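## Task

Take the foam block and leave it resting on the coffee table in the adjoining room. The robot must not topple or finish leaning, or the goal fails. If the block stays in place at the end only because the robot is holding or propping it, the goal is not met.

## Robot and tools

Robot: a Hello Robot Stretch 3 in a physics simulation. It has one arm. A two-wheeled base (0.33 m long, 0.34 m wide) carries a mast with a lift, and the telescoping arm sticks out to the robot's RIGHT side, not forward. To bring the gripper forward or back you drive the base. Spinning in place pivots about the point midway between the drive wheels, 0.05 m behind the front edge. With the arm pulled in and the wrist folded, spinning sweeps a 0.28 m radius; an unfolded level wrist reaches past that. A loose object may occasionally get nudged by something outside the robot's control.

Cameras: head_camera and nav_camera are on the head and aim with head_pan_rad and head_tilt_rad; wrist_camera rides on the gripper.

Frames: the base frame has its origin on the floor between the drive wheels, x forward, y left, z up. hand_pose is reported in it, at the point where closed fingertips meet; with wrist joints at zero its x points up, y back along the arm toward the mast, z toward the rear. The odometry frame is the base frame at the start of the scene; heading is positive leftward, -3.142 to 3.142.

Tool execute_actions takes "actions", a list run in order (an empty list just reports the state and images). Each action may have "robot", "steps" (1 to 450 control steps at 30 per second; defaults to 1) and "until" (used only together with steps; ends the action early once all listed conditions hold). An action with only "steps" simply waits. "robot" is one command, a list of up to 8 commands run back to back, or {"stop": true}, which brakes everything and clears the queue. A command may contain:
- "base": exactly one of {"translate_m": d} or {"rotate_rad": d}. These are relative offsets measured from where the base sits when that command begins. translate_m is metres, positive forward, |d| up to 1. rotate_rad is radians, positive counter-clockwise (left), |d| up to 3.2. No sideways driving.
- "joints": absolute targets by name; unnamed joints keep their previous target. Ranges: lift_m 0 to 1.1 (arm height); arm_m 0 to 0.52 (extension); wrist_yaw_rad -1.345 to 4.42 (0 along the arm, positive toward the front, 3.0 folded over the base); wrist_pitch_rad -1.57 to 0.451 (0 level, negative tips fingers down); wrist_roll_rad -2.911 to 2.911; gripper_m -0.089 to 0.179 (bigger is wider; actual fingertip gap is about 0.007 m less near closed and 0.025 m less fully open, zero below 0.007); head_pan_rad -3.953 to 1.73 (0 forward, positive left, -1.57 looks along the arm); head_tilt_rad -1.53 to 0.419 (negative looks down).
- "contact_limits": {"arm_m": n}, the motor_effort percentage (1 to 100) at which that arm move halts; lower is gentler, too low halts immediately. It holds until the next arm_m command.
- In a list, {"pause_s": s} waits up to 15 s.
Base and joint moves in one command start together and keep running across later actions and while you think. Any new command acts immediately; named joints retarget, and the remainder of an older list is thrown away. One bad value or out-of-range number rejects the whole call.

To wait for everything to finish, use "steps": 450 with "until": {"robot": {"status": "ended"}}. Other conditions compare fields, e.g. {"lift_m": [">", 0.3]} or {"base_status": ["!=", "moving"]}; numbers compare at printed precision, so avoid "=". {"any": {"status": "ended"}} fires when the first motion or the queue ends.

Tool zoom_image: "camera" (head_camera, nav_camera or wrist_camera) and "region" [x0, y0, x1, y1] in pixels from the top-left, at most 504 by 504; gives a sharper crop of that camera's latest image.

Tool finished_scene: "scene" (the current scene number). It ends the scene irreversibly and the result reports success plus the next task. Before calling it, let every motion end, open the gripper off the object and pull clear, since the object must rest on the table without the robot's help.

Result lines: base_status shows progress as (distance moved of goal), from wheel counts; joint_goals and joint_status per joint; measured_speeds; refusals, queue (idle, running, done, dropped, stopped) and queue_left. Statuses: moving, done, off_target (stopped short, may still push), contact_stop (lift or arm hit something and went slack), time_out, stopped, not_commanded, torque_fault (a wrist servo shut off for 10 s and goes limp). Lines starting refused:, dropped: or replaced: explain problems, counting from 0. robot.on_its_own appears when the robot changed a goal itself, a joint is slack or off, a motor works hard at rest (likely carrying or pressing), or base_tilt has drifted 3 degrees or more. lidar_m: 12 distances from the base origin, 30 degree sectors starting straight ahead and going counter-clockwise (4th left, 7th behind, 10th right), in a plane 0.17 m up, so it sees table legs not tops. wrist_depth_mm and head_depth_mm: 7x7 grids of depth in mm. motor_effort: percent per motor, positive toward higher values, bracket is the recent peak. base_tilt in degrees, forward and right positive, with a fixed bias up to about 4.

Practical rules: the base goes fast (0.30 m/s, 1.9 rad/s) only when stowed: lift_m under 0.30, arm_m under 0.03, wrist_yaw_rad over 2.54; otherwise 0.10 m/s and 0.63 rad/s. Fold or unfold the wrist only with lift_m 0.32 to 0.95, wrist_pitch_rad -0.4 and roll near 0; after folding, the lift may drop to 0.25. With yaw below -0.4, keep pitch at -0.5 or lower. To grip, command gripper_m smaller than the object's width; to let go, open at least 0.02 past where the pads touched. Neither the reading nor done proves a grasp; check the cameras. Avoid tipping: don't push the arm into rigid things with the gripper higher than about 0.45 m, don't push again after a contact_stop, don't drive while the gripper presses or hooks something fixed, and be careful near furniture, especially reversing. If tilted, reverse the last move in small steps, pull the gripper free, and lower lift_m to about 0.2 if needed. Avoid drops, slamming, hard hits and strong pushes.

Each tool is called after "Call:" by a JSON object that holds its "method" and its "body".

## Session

Call:
{"method": "execute_actions", "body": {"actions": []}}

Scene clock: 0.00 s.
robot.base_odometry: x=+0.000 y=+0.000 heading=+0.000 (m, m, rad; robot's odometry frame)
robot.turned_by_wheels: +0.000 (rad since the last result)
robot.turned_by_imu: +0.000 (rad since the last result)
robot.base_tilt: forward=-2.2 right=-1.4 (deg)
robot.lidar_m: 2.95 2.52 1.66 1.41 1.11 0.84 0.82 0.86 0.69 0.67 0.71 1.00
robot.head_depth_mm: 1897 2482 2597 2567 2558 2536 2154 / 1885 2849 2861 2900 2899 2874 2140 / 1896 2893 2900 2928 2899 2933 2150 / 1902 2916 2944 2912 2953 2931 2120 / 1900 2898 2936 2966 2961 2977 2130 / 1924 2900 2983 2988 3011 3018 2122 / 1911 2913 3014 2993 3006 3030 2118
robot.base_status: not_commanded
robot.joint_positions: lift_m=+0.432 arm_m=+0.002 wrist_yaw_rad=+3.133 wrist_pitch_rad=-0.586 wrist_roll_rad=-0.014 gripper_m=+0.037 head_pan_rad=+0.003 head_tilt_rad=-0.014
robot.joint_goals: lift_m=+0.432 arm_m=+0.002 wrist_yaw_rad=+3.133 wrist_pitch_rad=-0.586 wrist_roll_rad=-0.014 gripper_m=+0.037 head_pan_rad=+0.003 head_tilt_rad=-0.014
robot.joint_status: lift_m=not_commanded arm_m=not_commanded wrist_yaw_rad=not_commanded wrist_pitch_rad=not_commanded wrist_roll_rad=not_commanded gripper_m=not_commanded head_pan_rad=not_commanded head_tilt_rad=not_commanded
robot.measured_speeds: translate_m=+0.000 rotate_rad=+0.000 lift_m=+0.000 arm_m=+0.000 wrist_yaw_rad=+0.000 wrist_pitch_rad=+0.000 wrist_roll_rad=+0.000 head_pan_rad=+0.000 head_tilt_rad=+0.000
robot: refusals=0 queue=idle queue_left=0
robot.motor_effort: left_wheel=+0 right_wheel=+0 lift_m=+21 arm_m=+0 wrist_yaw_rad=+0 wrist_pitch_rad=+6 wrist_roll_rad=+0 gripper_m=-1 head_pan_rad=+0 head_tilt_rad=+1 (%)
robot.hand_pose: x=-0.0195 y=+0.0533 z=+0.4085 quat_wxyz=(+0.206, +0.673, +0.203, +0.681) (m; robot's base frame)
robot.wrist_depth_mm: - - - - - - - / 938 - - - - - - / 832 838 - 855 895 876 941 / 735 724 747 739 762 775 780 / 634 648 660 660 670 671 689 / 567 583 - 600 610 596 610 / 507 - - - 524 536 540
pictures: head_camera (sideways: a quarter turn clockwise sets it upright), nav_camera (sideways: a quarter turn counterclockwise sets it upright), wrist_camera
Images, in order (width x height): head_camera 896x504, nav_camera 672x504, wrist_camera 644x364.

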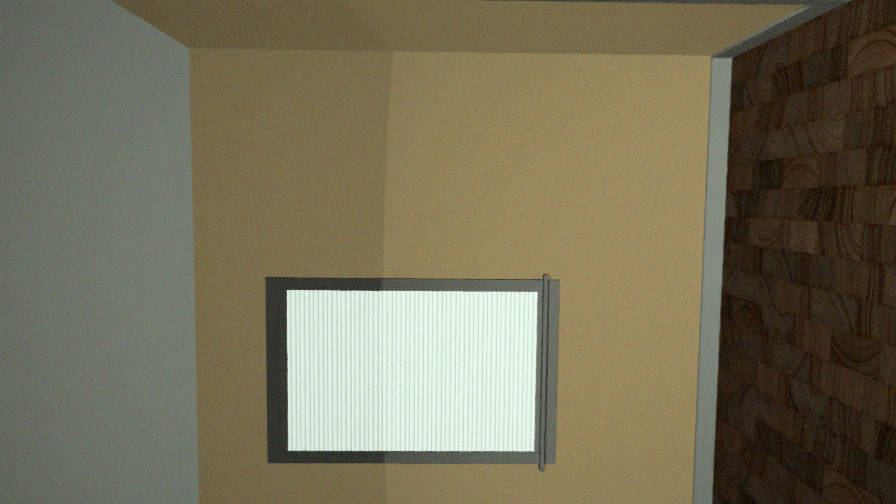

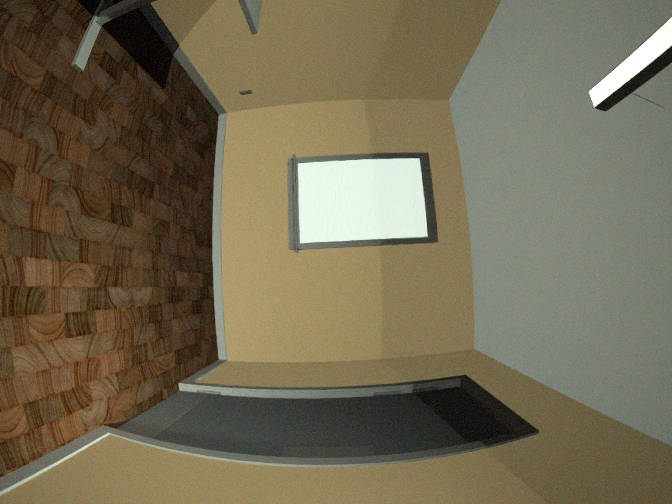

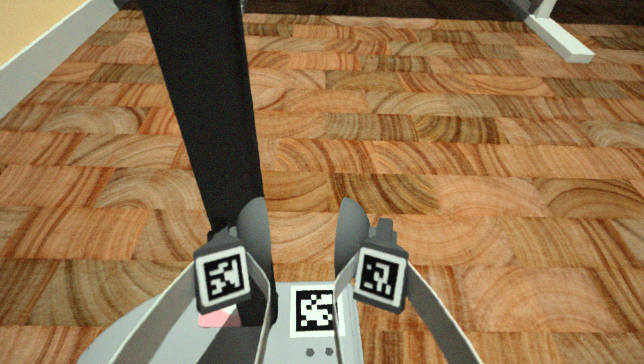

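Call:
{"method": "execute_actions", "body": {"actions": [{"robot":{"base":{"rotate_rad":1.3},"joints":{"lift_m":0.28,"wrist_pitch_rad":-0.4,"head_tilt_rad":-0.3}},"steps":450,"until":{"robot":{"status":"ended"}}}]}}

Scene clock: 5.17 s.
robot.base_odometry: x=+0.000 y=+0.000 heading=+1.300 (m, m, rad; robot's odometry frame)
robot.turned_by_wheels: +1.300 (rad since the last result)
robot.turned_by_imu: +1.308 (rad since the last result)
robot.base_tilt: forward=-2.2 right=-1.4 (deg)
robot.lidar_m: 1.85 1.42 0.93 0.82 0.82 0.77 0.67 0.67 0.80 1.52 2.95 1.65
robot.head_depth_mm: 1720 1836 1937 1499 2146 1802 1495 / 1676 1769 1908 1495 2172 1920 1496 / 1643 1724 1862 1381 2109 1928 1493 / 1602 1689 1806 1338 2052 1932 1500 / 1581 1670 1784 1338 2016 1927 1497 / 1559 1641 1732 1342 1964 1942 1501 / 1532 1617 1709 1215 1921 1907 1492
robot.base_status: done (rotate_rad +1.2999 of +1.3000)
robot.joint_positions: lift_m=+0.280 arm_m=+0.002 wrist_yaw_rad=+3.133 wrist_pitch_rad=-0.421 wrist_roll_rad=-0.014 gripper_m=+0.037 head_pan_rad=+0.003 head_tilt_rad=-0.297
robot.joint_goals: lift_m=+0.280 arm_m=+0.002 wrist_yaw_rad=+3.133 wrist_pitch_rad=-0.400 wrist_roll_rad=-0.014 gripper_m=+0.037 head_pan_rad=+0.003 head_tilt_rad=-0.300
robot.joint_status: lift_m=done arm_m=not_commanded wrist_yaw_rad=not_commanded wrist_pitch_rad=done wrist_roll_rad=not_commanded gripper_m=not_commanded head_pan_rad=not_commanded head_tilt_rad=done
robot.measured_speeds: translate_m=+0.000 rotate_rad=+0.000 lift_m=+0.000 arm_m=+0.000 wrist_yaw_rad=+0.000 wrist_pitch_rad=+0.000 wrist_roll_rad=+0.000 head_pan_rad=+0.000 head_tilt_rad=+0.000
robot: refusals=0 queue=done queue_left=0
robot.motor_effort: left_wheel=-3(9) right_wheel=+4(12) lift_m=+16(21) arm_m=+0(1) wrist_yaw_rad=+0(0) wrist_pitch_rad=+10(9) wrist_roll_rad=+0(0) gripper_m=-1(1) head_pan_rad=+0(0) head_tilt_rad=-2(23) (%)
robot.hand_pose: x=-0.0193 y=+0.0772 z=+0.2923 quat_wxyz=(+0.150, +0.687, +0.146, +0.696) (m; robot's base frame)
robot.wrist_depth_mm: 681 706 776 816 901 951 - / 720 760 844 877 965 - - / 756 779 852 865 883 882 895 / 662 664 682 683 706 701 718 / 557 560 - 573 575 591 594 / 476 496 - - 512 497 502 / - - - - 432 436 445
pictures: head_camera (sideways: a quarter turn clockwise sets it upright), nav_camera (sideways: a quarter turn counterclockwise sets it upright), wrist_camera
Images, in order (width x height): head_camera 896x504, nav_camera 672x504, wrist_camera 644x364.

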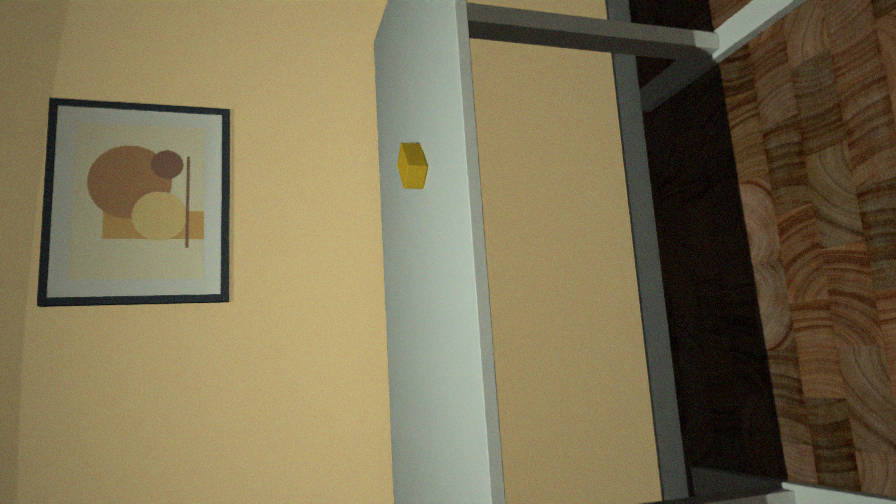

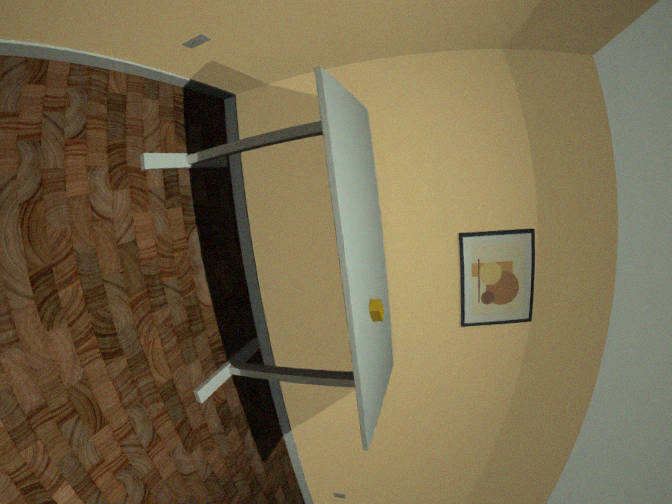

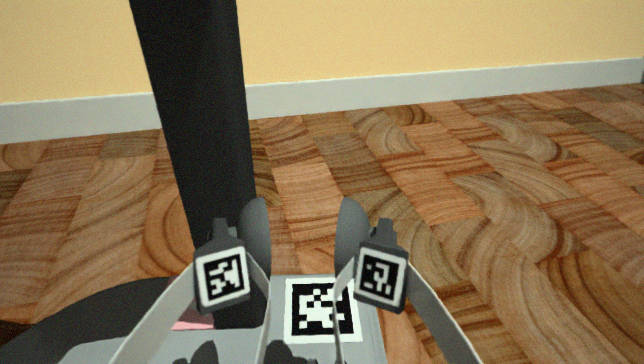

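Call:
{"method": "execute_actions", "body": {"actions": [{"robot":[{"base":{"rotate_rad":-0.33}},{"base":{"translate_m":0.85}},{"base":{"rotate_rad":1.9},"joints":{"head_pan_rad":-1.57,"head_tilt_rad":-0.45}},{"joints":{"lift_m":0.9}},{"joints":{"wrist_yaw_rad":1.5}},{"joints":{"lift_m":1.03,"gripper_m":0.15}},{"joints":{"wrist_yaw_rad":0.6,"arm_m":0.25}}],"steps":450,"until":{"robot":{"status":"ended"}}},{"steps":300,"until":{"robot":{"status":"ended"}}}]}}

Scene clock: 34.63 s.
robot.base_odometry: x=+0.480 y=+0.701 heading=+2.870 (m, m, rad; robot's odometry frame)
robot.turned_by_wheels: +1.570 (rad since the last result)
robot.turned_by_imu: +1.577 (rad since the last result)
robot.base_tilt: forward=-2.2 right=-1.4 (deg)
robot.lidar_m: 1.27 1.26 1.49 1.39 1.39 1.69 2.50 2.17 0.80 1.13 1.13 1.02
robot.head_depth_mm: 1009 1094 - 761 567 485 1293 / 989 1059 - 722 569 468 1227 / 959 1051 - - 568 453 1331 / 934 1027 1093 - 570 439 1335 / 918 1007 1077 836 570 439 1302 / 897 990 1071 865 571 440 1295 / 882 968 1050 813 572 440 1271
robot.base_status: done (rotate_rad +1.8999 of +1.9000)
robot.joint_positions: lift_m=+1.030 arm_m=+0.250 wrist_yaw_rad=+0.600 wrist_pitch_rad=-0.419 wrist_roll_rad=-0.014 gripper_m=+0.150 head_pan_rad=-1.563 head_tilt_rad=-0.445
robot.joint_goals: lift_m=+1.030 arm_m=+0.250 wrist_yaw_rad=+0.600 wrist_pitch_rad=-0.400 wrist_roll_rad=-0.014 gripper_m=+0.150 head_pan_rad=-1.570 head_tilt_rad=-0.450
robot.joint_status: lift_m=done arm_m=done wrist_yaw_rad=done wrist_pitch_rad=done wrist_roll_rad=not_commanded gripper_m=done head_pan_rad=done head_tilt_rad=done
robot.measured_speeds: translate_m=+0.000 rotate_rad=+0.000 lift_m=+0.000 arm_m=+0.000 wrist_yaw_rad=+0.000 wrist_pitch_rad=+0.000 wrist_roll_rad=+0.000 head_pan_rad=+0.000 head_tilt_rad=+0.000
robot: refusals=0 queue=done queue_left=0
robot.motor_effort: left_wheel=-3(11) right_wheel=+4(15) lift_m=+25(28) arm_m=+5(10) wrist_yaw_rad=-1(2) wrist_pitch_rad=+9(10) wrist_roll_rad=+0(0) gripper_m=+0(90) head_pan_rad=-2(34) head_tilt_rad=-3(21) (%)
robot.hand_pose: x=+0.1052 y=-0.5797 z=+1.0421 quat_wxyz=(+0.709, +0.345, -0.612, +0.066) (m; robot's base frame)
robot.wrist_depth_mm: 787 748 698 630 582 542 507 / 558 568 583 591 604 563 552 / 421 431 437 442 450 459 471 / 341 343 349 357 361 363 367 / 293 292 280 233 298 311 305 / - 247 208 210 253 - 262 / 211 215 212 220 223 224 227
pictures: head_camera (sideways: a quarter turn clockwise sets it upright), nav_camera (sideways: a quarter turn counterclockwise sets it upright), wrist_camera
Images, in order (width x height): head_camera 896x504, nav_camera 672x504, wrist_camera 644x364.

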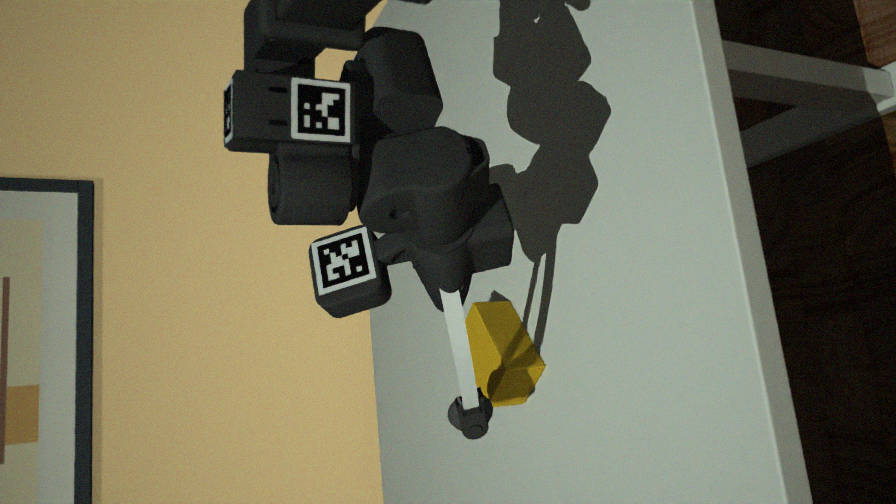

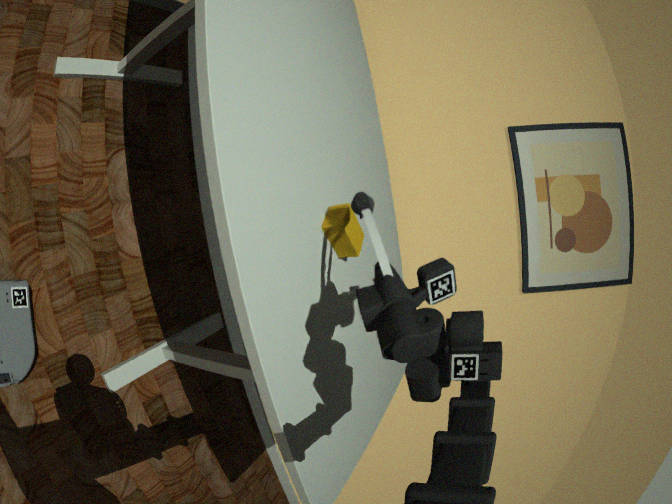

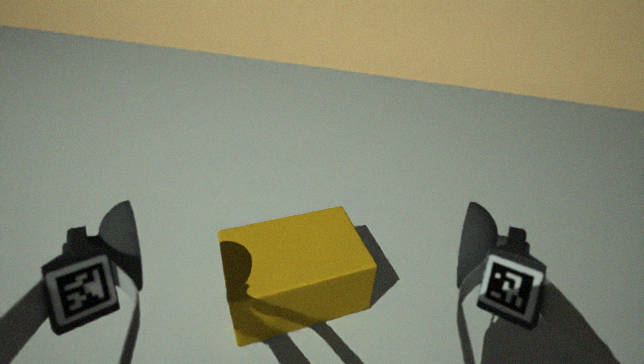

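Call:
{"method": "execute_actions", "body": {"actions": [{"robot":{"base":{"translate_m":-0.037},"joints":{"wrist_yaw_rad":1.0,"arm_m":0.335,"gripper_m":0.175}},"steps":450,"until":{"robot":{"status":"ended"}}}]}}

Scene clock: 40.77 s.
robot.base_odometry: x=+0.516 y=+0.691 heading=+2.870 (m, m, rad; robot's odometry frame)
robot.turned_by_wheels: +0.000 (rad since the last result)
robot.turned_by_imu: -0.001 (rad since the last result)
robot.base_tilt: forward=-2.2 right=-1.4 (deg)
robot.lidar_m: 1.30 1.30 1.53 1.38 1.39 1.68 2.46 2.19 0.79 0.81 1.14 1.04
robot.head_depth_mm: 1019 1094 - 806 568 486 1332 / 996 1067 - 808 568 469 1169 / 976 1050 - 761 568 469 1323 / 938 1036 1112 722 569 453 1327 / 923 1014 1071 765 571 440 1333 / 906 996 1075 814 571 439 1296 / 889 976 1055 865 571 441 1296
robot.base_status: done (translate_m -0.0370 of -0.0370)
robot.joint_positions: lift_m=+1.030 arm_m=+0.335 wrist_yaw_rad=+0.998 wrist_pitch_rad=-0.419 wrist_roll_rad=-0.014 gripper_m=+0.175 head_pan_rad=-1.563 head_tilt_rad=-0.445
robot.joint_goals: lift_m=+1.030 arm_m=+0.335 wrist_yaw_rad=+1.000 wrist_pitch_rad=-0.400 wrist_roll_rad=-0.014 gripper_m=+0.175 head_pan_rad=-1.570 head_tilt_rad=-0.450
robot.joint_status: lift_m=done arm_m=done wrist_yaw_rad=done wrist_pitch_rad=done wrist_roll_rad=not_commanded gripper_m=done head_pan_rad=done head_tilt_rad=done
robot.measured_speeds: translate_m=+0.000 rotate_rad=+0.000 lift_m=+0.000 arm_m=+0.000 wrist_yaw_rad=+0.000 wrist_pitch_rad=+0.000 wrist_roll_rad=+0.000 head_pan_rad=+0.000 head_tilt_rad=+0.000
robot: refusals=0 queue=done queue_left=0
robot.motor_effort: left_wheel=-2(7) right_wheel=+3(5) lift_m=+25(25) arm_m=+5(3) wrist_yaw_rad=+2(3) wrist_pitch_rad=+10(9) wrist_roll_rad=+0(0) gripper_m=+1(89) head_pan_rad=-3(3) head_tilt_rad=-2(2) (%)
robot.hand_pose: x=+0.1670 y=-0.6012 z=+1.0421 quat_wxyz=(+0.682, +0.459, -0.531, +0.205) (m; robot's base frame)
robot.wrist_depth_mm: - 832 864 731 606 515 447 / 552 569 572 593 604 543 467 / 424 430 434 447 451 458 464 / 340 341 347 352 359 365 369 / - 288 290 293 299 310 308 / - 247 234 198 247 252 259 / 209 217 184 177 217 223 222
pictures: head_camera (sideways: a quarter turn clockwise sets it upright), nav_camera (sideways: a quarter turn counterclockwise sets it upright), wrist_camera
Images, in order (width x height): head_camera 896x504, nav_camera 672x504, wrist_camera 644x364.

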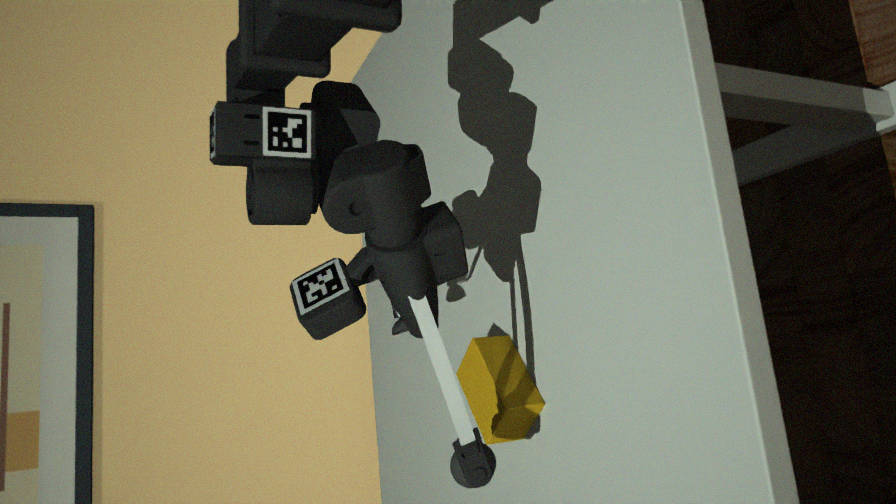

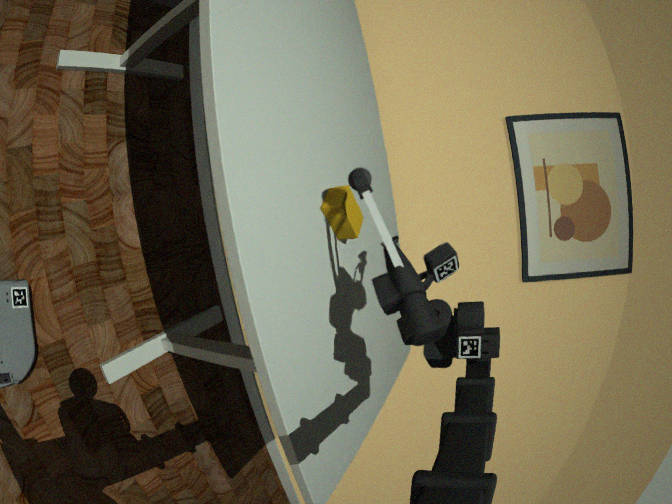

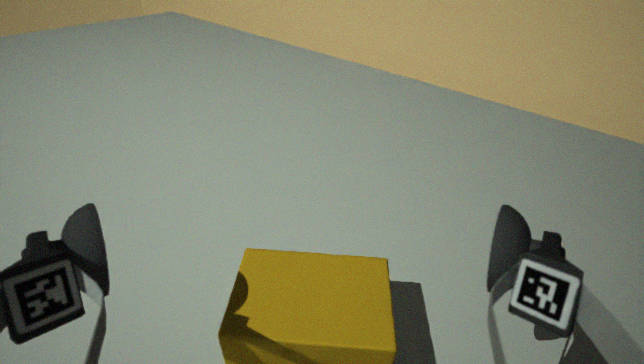

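Call:
{"method": "execute_actions", "body": {"actions": [{"robot":[{"joints":{"lift_m":0.972}},{"joints":{"gripper_m":0.05}},{"joints":{"lift_m":1.02}}],"steps":450,"until":{"robot":{"status":"ended"}}}]}}

Scene clock: 48.87 s.
robot.base_odometry: x=+0.516 y=+0.691 heading=+2.870 (m, m, rad; robot's odometry frame)
robot.turned_by_wheels: +0.000 (rad since the last result)
robot.turned_by_imu: -0.001 (rad since the last result)
robot.base_tilt: forward=-2.2 right=-1.5 (deg)
robot.lidar_m: 1.30 1.30 1.52 1.38 1.38 1.67 2.46 2.19 0.79 0.81 1.14 1.05
robot.head_depth_mm: 1015 1104 - 784 567 486 1327 / 995 1073 - 807 568 469 1171 / 974 1054 - 722 566 469 1328 / 942 1041 1112 720 570 454 1336 / 922 1013 1080 744 569 439 1335 / 904 996 1070 687 570 440 1292 / 890 976 1057 815 571 440 1297
robot.base_status: done (translate_m -0.0370 of -0.0370)
robot.joint_positions: lift_m=+1.020 arm_m=+0.335 wrist_yaw_rad=+0.998 wrist_pitch_rad=-0.420 wrist_roll_rad=-0.014 gripper_m=+0.051 head_pan_rad=-1.563 head_tilt_rad=-0.445
robot.joint_goals: lift_m=+1.020 arm_m=+0.335 wrist_yaw_rad=+1.000 wrist_pitch_rad=-0.400 wrist_roll_rad=-0.014 gripper_m=+0.050 head_pan_rad=-1.570 head_tilt_rad=-0.450
robot.joint_status: lift_m=done arm_m=done wrist_yaw_rad=done wrist_pitch_rad=done wrist_roll_rad=not_commanded gripper_m=done head_pan_rad=done head_tilt_rad=done
robot.measured_speeds: translate_m=+0.000 rotate_rad=+0.000 lift_m=+0.000 arm_m=+0.000 wrist_yaw_rad=+0.000 wrist_pitch_rad=+0.000 wrist_roll_rad=+0.000 head_pan_rad=+0.000 head_tilt_rad=+0.000
robot: refusals=0 queue=done queue_left=0
robot.motor_effort: left_wheel=-3(3) right_wheel=+3(4) lift_m=+26(28) arm_m=+6(6) wrist_yaw_rad=+3(3) wrist_pitch_rad=+10(10) wrist_roll_rad=+0(0) gripper_m=-19(100) head_pan_rad=-3(3) head_tilt_rad=-3(2) (%)
robot.hand_pose: x=+0.1669 y=-0.6011 z=+1.0319 quat_wxyz=(+0.682, +0.459, -0.531, +0.205) (m; robot's base frame)
robot.wrist_depth_mm: 791 794 815 717 609 513 444 / 530 535 556 561 571 528 471 / 399 406 418 419 431 434 448 / 322 326 323 183 341 346 348 / 271 281 149 151 154 285 288 / 233 - 143 139 138 249 247 / 209 204 202 199 205 213 215
pictures: head_camera (sideways: a quarter turn clockwise sets it upright), nav_camera (sideways: a quarter turn counterclockwise sets it upright), wrist_camera
Images, in order (width x height): head_camera 896x504, nav_camera 672x504, wrist_camera 644x364.

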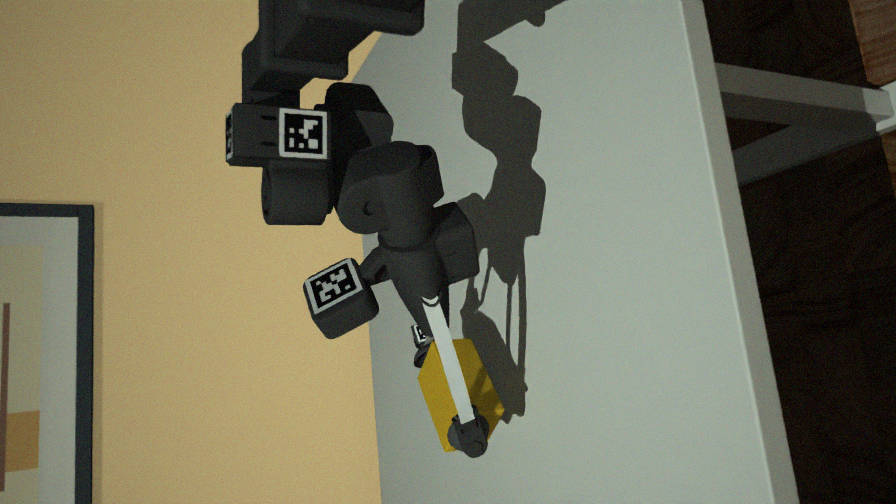

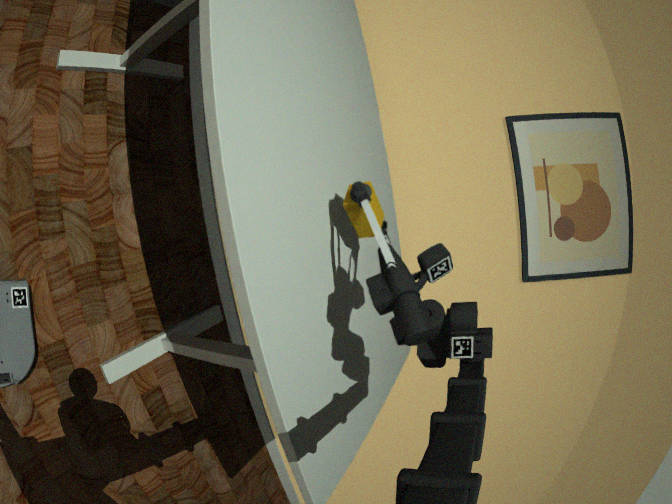

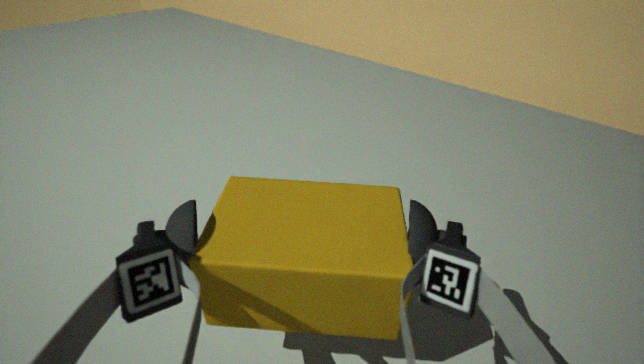

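Call:
{"method": "execute_actions", "body": {"actions": [{"robot":[{"joints":{"arm_m":0,"wrist_yaw_rad":1.6},"base":{"translate_m":-0.3}},{"joints":{"lift_m":0.28,"head_pan_rad":0,"head_tilt_rad":-0.6},"base":{"translate_m":-0.5}}],"steps":450,"until":{"robot":{"lift_m":["<",0.9]}}},{"robot":[{"joints":{"wrist_yaw_rad":3.0,"lift_m":0.28}},{"base":{"translate_m":-0.45}},{"base":{"rotate_rad":1.5}}],"steps":450,"until":{"robot":{"status":"ended"}}}]}}

Scene clock: 75.27 s.
robot.base_odometry: x=+1.720 y=+0.356 heading=-1.913 (m, m, rad; robot's odometry frame)
robot.turned_by_wheels: +1.500 (rad since the last result)
robot.turned_by_imu: +1.502 (rad since the last result)
robot.base_tilt: forward=-2.2 right=-1.5 (deg)
robot.lidar_m: 1.14 1.13 1.23 1.25 1.25 1.41 1.43 1.43 1.26 2.23 2.42 1.31
robot.head_depth_mm: 1023 1146 1301 1506 1694 1437 1212 / 986 1104 1248 1435 1646 1439 1212 / 987 1089 1221 1393 1615 1448 1219 / 970 1076 1205 1374 1594 1449 1219 / 945 1043 1160 1317 1513 1444 1218 / 919 1012 1120 1269 1451 1450 1215 / 895 981 1088 1223 1393 1452 1224
robot.base_status: done (rotate_rad +1.4999 of +1.5000)
robot.joint_positions: lift_m=+0.280 arm_m=+0.002 wrist_yaw_rad=+2.999 wrist_pitch_rad=-0.421 wrist_roll_rad=-0.015 gripper_m=+0.051 head_pan_rad=-0.007 head_tilt_rad=-0.594
robot.joint_goals: lift_m=+0.280 arm_m=+0.000 wrist_yaw_rad=+3.000 wrist_pitch_rad=-0.400 wrist_roll_rad=-0.015 gripper_m=+0.050 head_pan_rad=+0.000 head_tilt_rad=-0.600
robot.joint_status: lift_m=done arm_m=done wrist_yaw_rad=done wrist_pitch_rad=done wrist_roll_rad=not_commanded gripper_m=done head_pan_rad=done head_tilt_rad=done
robot.measured_speeds: translate_m=+0.000 rotate_rad=+0.000 lift_m=+0.000 arm_m=+0.000 wrist_yaw_rad=+0.000 wrist_pitch_rad=+0.000 wrist_roll_rad=+0.000 head_pan_rad=+0.000 head_tilt_rad=+0.000
robot: refusals=0 queue=done queue_left=0
robot.motor_effort: left_wheel=-2(11) right_wheel=+4(14) lift_m=+16(25) arm_m=-5(4) wrist_yaw_rad=+1(5) wrist_pitch_rad=+10(10) wrist_roll_rad=+0(0) gripper_m=-18(19) head_pan_rad=+3(32) head_tilt_rad=-4(19) (%)
robot.hand_pose: x=+0.0107 y=+0.0746 z=+0.2923 quat_wxyz=(+0.196, +0.695, +0.100, +0.684) (m; robot's base frame)
robot.wrist_depth_mm: - - - - - - 882 / 988 - - - - - 936 / 813 - 857 856 888 910 903 / 658 - 678 681 698 701 718 / 546 561 149 150 154 585 599 / 471 - 143 139 138 500 506 / - - - 157 419 433 437
pictures: head_camera (sideways: a quarter turn clockwise sets it upright), nav_camera (sideways: a quarter turn counterclockwise sets it upright), wrist_camera
Images, in order (width x height): head_camera 896x504, nav_camera 672x504, wrist_camera 644x364.

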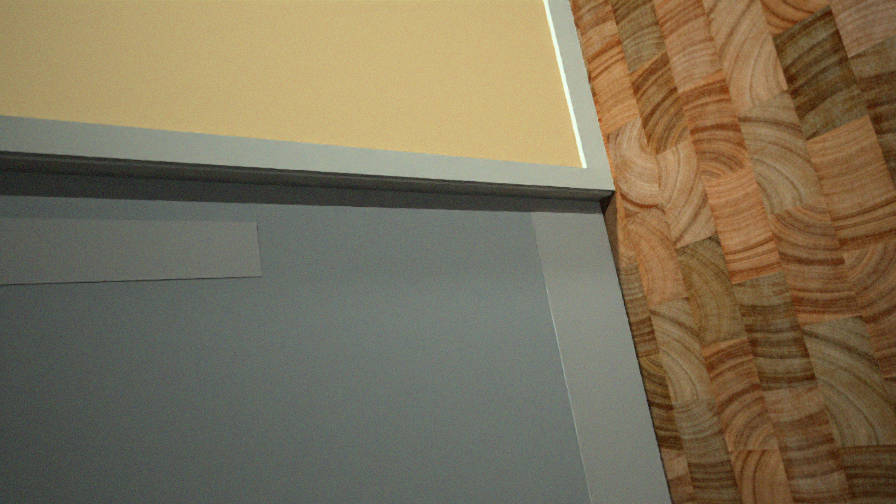

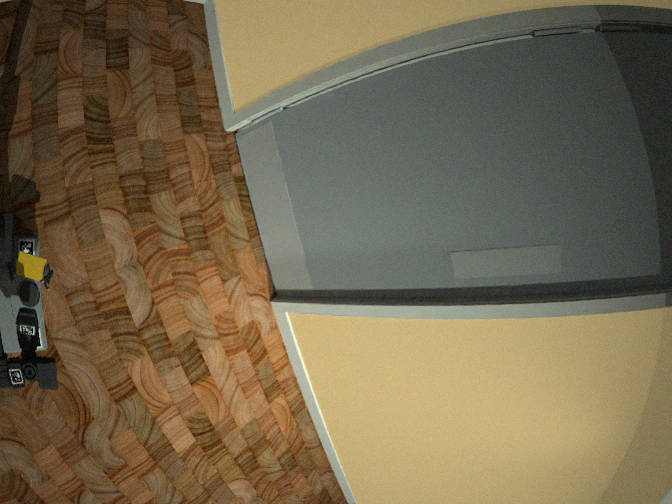

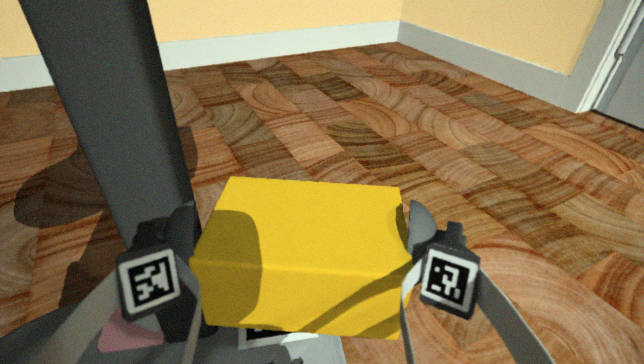

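Call:
{"method": "execute_actions", "body": {"actions": [{"robot":[{"joints":{"arm_m":0.025,"head_tilt_rad":-0.9},"base":{"rotate_rad":0.32}},{"base":{"translate_m":0.95},"joints":{"wrist_yaw_rad":3.12}},{"base":{"rotate_rad":-0.25},"joints":{"lift_m":0.32}},{"base":{"translate_m":0.3}}],"steps":450,"until":{"robot":{"status":"ended"}}}]}}

Scene clock: 95.77 s.
robot.base_odometry: x=+1.618 y=-0.883 heading=-1.843 (m, m, rad; robot's odometry frame)
robot.turned_by_wheels: +0.070 (rad since the last result)
robot.turned_by_imu: +0.106 (rad since the last result)
robot.base_tilt: forward=-2.2 right=-1.4 (deg)
robot.lidar_m: 0.18 0.16 0.15 0.18 0.31 1.56 2.66 2.34 2.76 0.42 1.86 0.31
robot.head_depth_mm: - 297 359 540 1376 1234 1100 / - - 307 404 637 1194 1100 / - - - 322 454 772 1095 / - - - 298 353 519 966 / - - - - 306 391 604 / - - - - - 321 438 / - - - - - 291 344
robot.base_status: done (translate_m +0.3000 of +0.3000)
robot.joint_positions: lift_m=+0.320 arm_m=+0.025 wrist_yaw_rad=+3.119 wrist_pitch_rad=-0.421 wrist_roll_rad=-0.015 gripper_m=+0.051 head_pan_rad=-0.006 head_tilt_rad=-0.890
robot.joint_goals: lift_m=+0.320 arm_m=+0.025 wrist_yaw_rad=+3.120 wrist_pitch_rad=-0.400 wrist_roll_rad=-0.015 gripper_m=+0.050 head_pan_rad=+0.000 head_tilt_rad=-0.900
robot.joint_status: lift_m=done arm_m=done wrist_yaw_rad=done wrist_pitch_rad=done wrist_roll_rad=not_commanded gripper_m=done head_pan_rad=done head_tilt_rad=done
robot.measured_speeds: translate_m=+0.000 rotate_rad=+0.000 lift_m=+0.000 arm_m=+0.000 wrist_yaw_rad=+0.000 wrist_pitch_rad=+0.000 wrist_roll_rad=+0.000 head_pan_rad=+0.000 head_tilt_rad=+0.000
robot: refusals=0 queue=done queue_left=0
robot.motor_effort: left_wheel=+11(100) right_wheel=+2(11) lift_m=+25(26) arm_m=+5(9) wrist_yaw_rad=+1(4) wrist_pitch_rad=+10(10) wrist_roll_rad=+0(0) gripper_m=-18(18) head_pan_rad=+3(3) head_tilt_rad=-6(29) (%)
robot.hand_pose: x=-0.0162 y=+0.0543 z=+0.3317 quat_wxyz=(+0.155, +0.688, +0.141, +0.695) (m; robot's base frame)
robot.wrist_depth_mm: - 452 308 260 214 181 156 / - - 336 282 228 192 166 / 897 844 369 306 246 204 174 / 723 691 173 181 257 216 183 / 604 632 149 150 154 232 194 / 515 - 143 139 138 238 207 / 463 - - 154 329 281 220
pictures: head_camera (sideways: a quarter turn clockwise sets it upright), nav_camera (sideways: a quarter turn counterclockwise sets it upright), wrist_camera
Images, in order (width x height): head_camera 896x504, nav_camera 672x504, wrist_camera 644x364.

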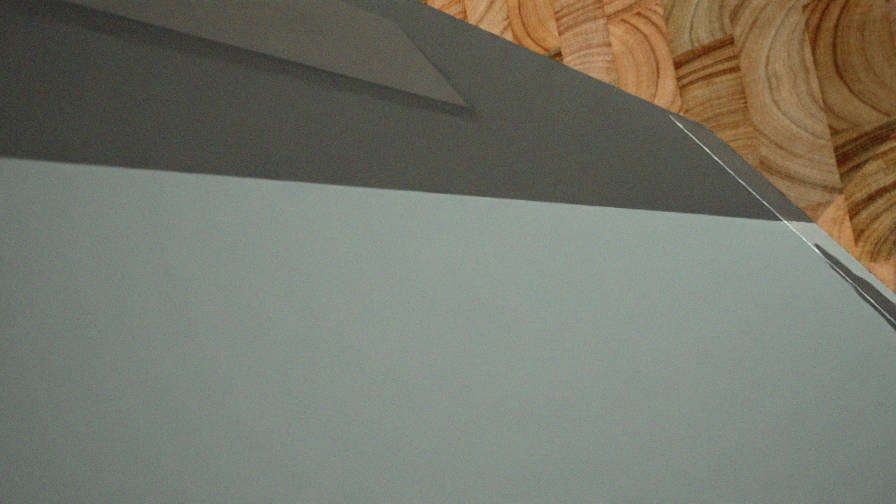

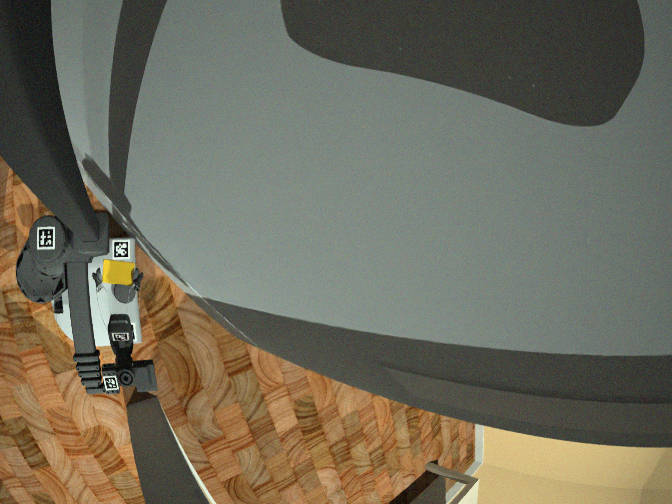

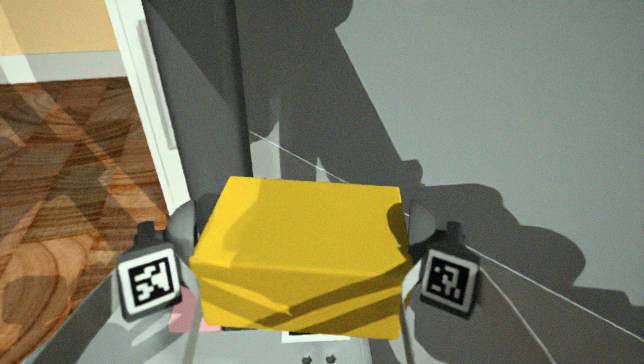

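Call:
{"method": "execute_actions", "body": {"actions": [{"robot":[{"base":{"rotate_rad":-0.2},"joints":{"head_pan_rad":-1.0,"head_tilt_rad":-0.7}},{"base":{"translate_m":0.7}}],"steps":450,"until":{"robot":{"status":"ended"}}}]}}

Scene clock: 109.17 s.
robot.base_odometry: x=+1.299 y=-1.506 heading=-2.043 (m, m, rad; robot's odometry frame)
robot.turned_by_wheels: -0.200 (rad since the last result)
robot.turned_by_imu: -0.201 (rad since the last result)
robot.base_tilt: forward=-2.2 right=-1.4 (deg)
robot.lidar_m: 1.47 1.46 1.57 1.61 0.22 0.27 2.58 0.67 0.72 1.09 1.52 1.69
robot.head_depth_mm: 1787 2005 2272 1979 1598 1339 1156 / 1824 2039 1772 1878 1598 1343 1157 / 1871 2077 1863 1927 1606 1346 1159 / 1889 2101 1963 1960 1610 1345 1161 / 1942 2144 1970 1991 1609 1354 1167 / 1982 2249 2411 2007 1619 1353 1169 / 2025 2298 2512 1991 1624 1359 1167
robot.base_status: done (translate_m +0.7000 of +0.7000)
robot.joint_positions: lift_m=+0.320 arm_m=+0.025 wrist_yaw_rad=+3.119 wrist_pitch_rad=-0.421 wrist_roll_rad=-0.015 gripper_m=+0.051 head_pan_rad=-0.993 head_tilt_rad=-0.704
robot.joint_goals: lift_m=+0.320 arm_m=+0.025 wrist_yaw_rad=+3.120 wrist_pitch_rad=-0.400 wrist_roll_rad=-0.015 gripper_m=+0.050 head_pan_rad=-1.000 head_tilt_rad=-0.700
robot.joint_status: lift_m=done arm_m=done wrist_yaw_rad=done wrist_pitch_rad=done wrist_roll_rad=not_commanded gripper_m=done head_pan_rad=done head_tilt_rad=done
robot.measured_speeds: translate_m=+0.000 rotate_rad=+0.000 lift_m=+0.000 arm_m=+0.000 wrist_yaw_rad=+0.000 wrist_pitch_rad=+0.000 wrist_roll_rad=+0.000 head_pan_rad=+0.000 head_tilt_rad=+0.000
robot: refusals=0 queue=done queue_left=0
robot.motor_effort: left_wheel=+5(42) right_wheel=-6(7) lift_m=+25(25) arm_m=+5(5) wrist_yaw_rad=+2(1) wrist_pitch_rad=+10(10) wrist_roll_rad=+0(0) gripper_m=-19(18) head_pan_rad=-2(34) head_tilt_rad=+2(20) (%)
robot.hand_pose: x=-0.0162 y=+0.0543 z=+0.3317 quat_wxyz=(+0.155, +0.688, +0.141, +0.695) (m; robot's base frame)
robot.wrist_depth_mm: 220 216 - - - - - / 242 236 - - - - - / 271 260 925 914 960 983 - / 304 291 173 182 771 773 773 / 350 326 149 150 155 641 655 / 409 - 143 139 138 560 552 / 454 - - 154 465 476 479
pictures: head_camera (sideways: a quarter turn clockwise sets it upright), nav_camera (sideways: a quarter turn counterclockwise sets it upright), wrist_camera
Images, in order (width x height): head_camera 896x504, nav_camera 672x504, wrist_camera 644x364.

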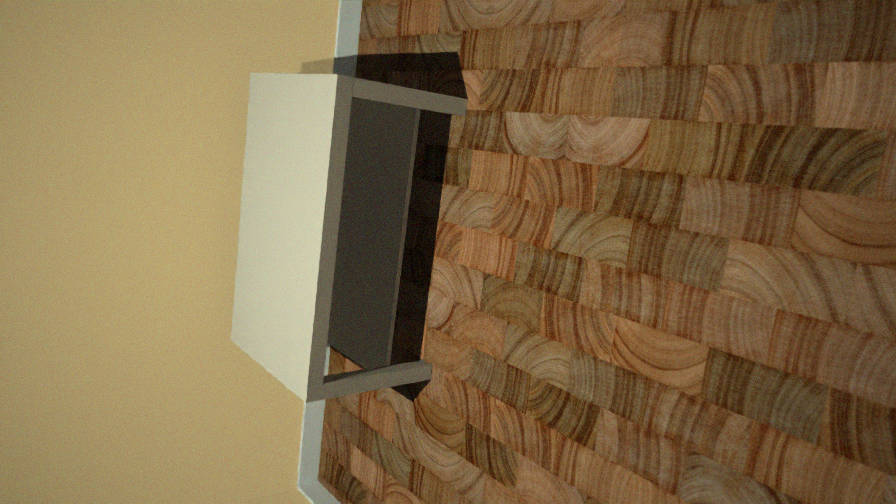

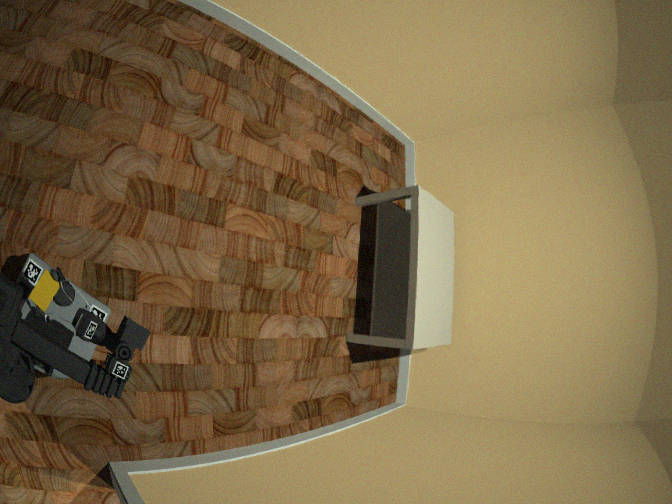

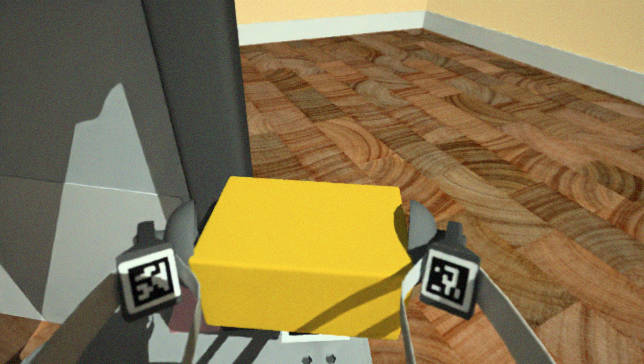

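Call:
{"method": "execute_actions", "body": {"actions": [{"robot":[{"joints":{"lift_m":0.28},"base":{"translate_m":0.35}},{"base":{"rotate_rad":-1.21}},{"base":{"translate_m":1}},{"base":{"rotate_rad":1.57},"joints":{"head_pan_rad":-1.57,"head_tilt_rad":-0.95}},{"joints":{"lift_m":0.54}},{"joints":{"wrist_yaw_rad":0,"arm_m":0.22}}],"steps":450,"until":{"robot":{"status":"ended"}}},{"steps":300,"until":{"robot":{"status":"ended"}}}]}}

Scene clock: 133.57 s.
robot.base_odometry: x=+0.146 y=-1.707 heading=-1.683 (m, m, rad; robot's odometry frame)
robot.turned_by_wheels: +0.360 (rad since the last result)
robot.turned_by_imu: +0.363 (rad since the last result)
robot.base_tilt: forward=-2.2 right=-1.5 (deg)
robot.lidar_m: 1.17 1.21 1.60 2.72 1.41 1.00 0.95 0.57 0.54 1.05 0.99 0.58
robot.head_depth_mm: 938 1106 1233 1016 920 1195 1091 / 938 1105 1227 1039 - - - / 938 1103 1227 1068 1153 1221 1141 / 935 1103 1228 1025 927 1224 1125 / 933 1101 1223 1028 929 1232 1104 / 932 1097 1221 1028 931 1232 1106 / 931 1096 1219 1034 934 1210 1109
robot.base_status: done (rotate_rad +1.5699 of +1.5700)
robot.joint_positions: lift_m=+0.540 arm_m=+0.220 wrist_yaw_rad=+0.002 wrist_pitch_rad=-0.421 wrist_roll_rad=-0.014 gripper_m=+0.051 head_pan_rad=-1.563 head_tilt_rad=-0.939
robot.joint_goals: lift_m=+0.540 arm_m=+0.220 wrist_yaw_rad=+0.000 wrist_pitch_rad=-0.400 wrist_roll_rad=-0.014 gripper_m=+0.050 head_pan_rad=-1.570 head_tilt_rad=-0.950
robot.joint_status: lift_m=done arm_m=done wrist_yaw_rad=done wrist_pitch_rad=done wrist_roll_rad=not_commanded gripper_m=done head_pan_rad=done head_tilt_rad=done
robot.measured_speeds: translate_m=+0.000 rotate_rad=+0.000 lift_m=+0.000 arm_m=+0.000 wrist_yaw_rad=+0.000 wrist_pitch_rad=+0.000 wrist_roll_rad=+0.000 head_pan_rad=+0.000 head_tilt_rad=+0.000
robot: refusals=0 queue=done queue_left=0
robot.motor_effort: left_wheel=-3(15) right_wheel=+4(14) lift_m=+26(27) arm_m=+6(6) wrist_yaw_rad=-3(4) wrist_pitch_rad=+10(10) wrist_roll_rad=+0(0) gripper_m=-19(18) head_pan_rad=-2(28) head_tilt_rad=-7(27) (%)
robot.hand_pose: x=-0.0210 y=-0.5886 z=+0.5517 quat_wxyz=(+0.697, +0.150, -0.686, -0.146) (m; robot's base frame)
robot.wrist_depth_mm: 506 521 530 538 555 563 574 / 555 557 576 587 603 619 633 / 437 448 451 459 473 478 682 / 355 360 353 182 377 381 382 / 297 310 149 151 154 314 319 / 256 - 143 140 138 272 272 / 230 225 223 219 228 235 237
pictures: head_camera (sideways: a quarter turn clockwise sets it upright), nav_camera (sideways: a quarter turn counterclockwise sets it upright), wrist_camera
Images, in order (width x height): head_camera 896x504, nav_camera 672x504, wrist_camera 644x364.

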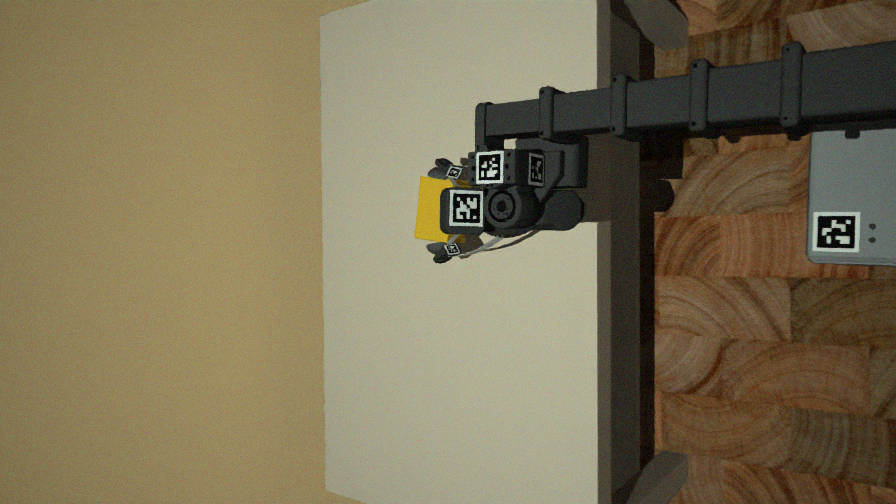

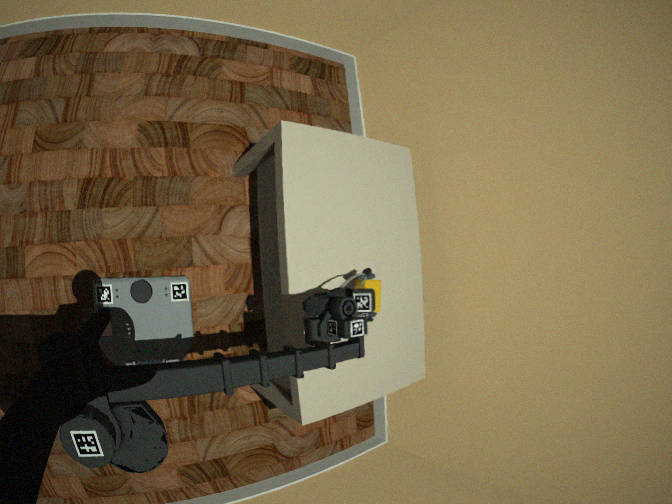

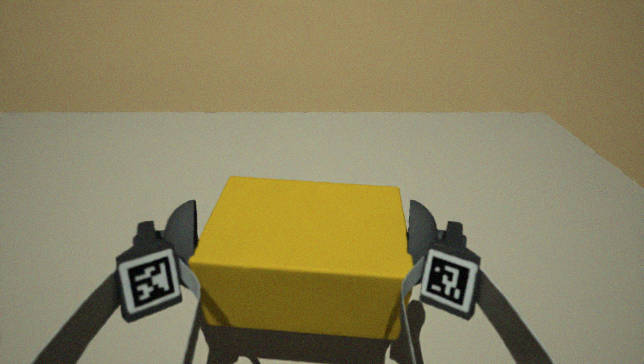

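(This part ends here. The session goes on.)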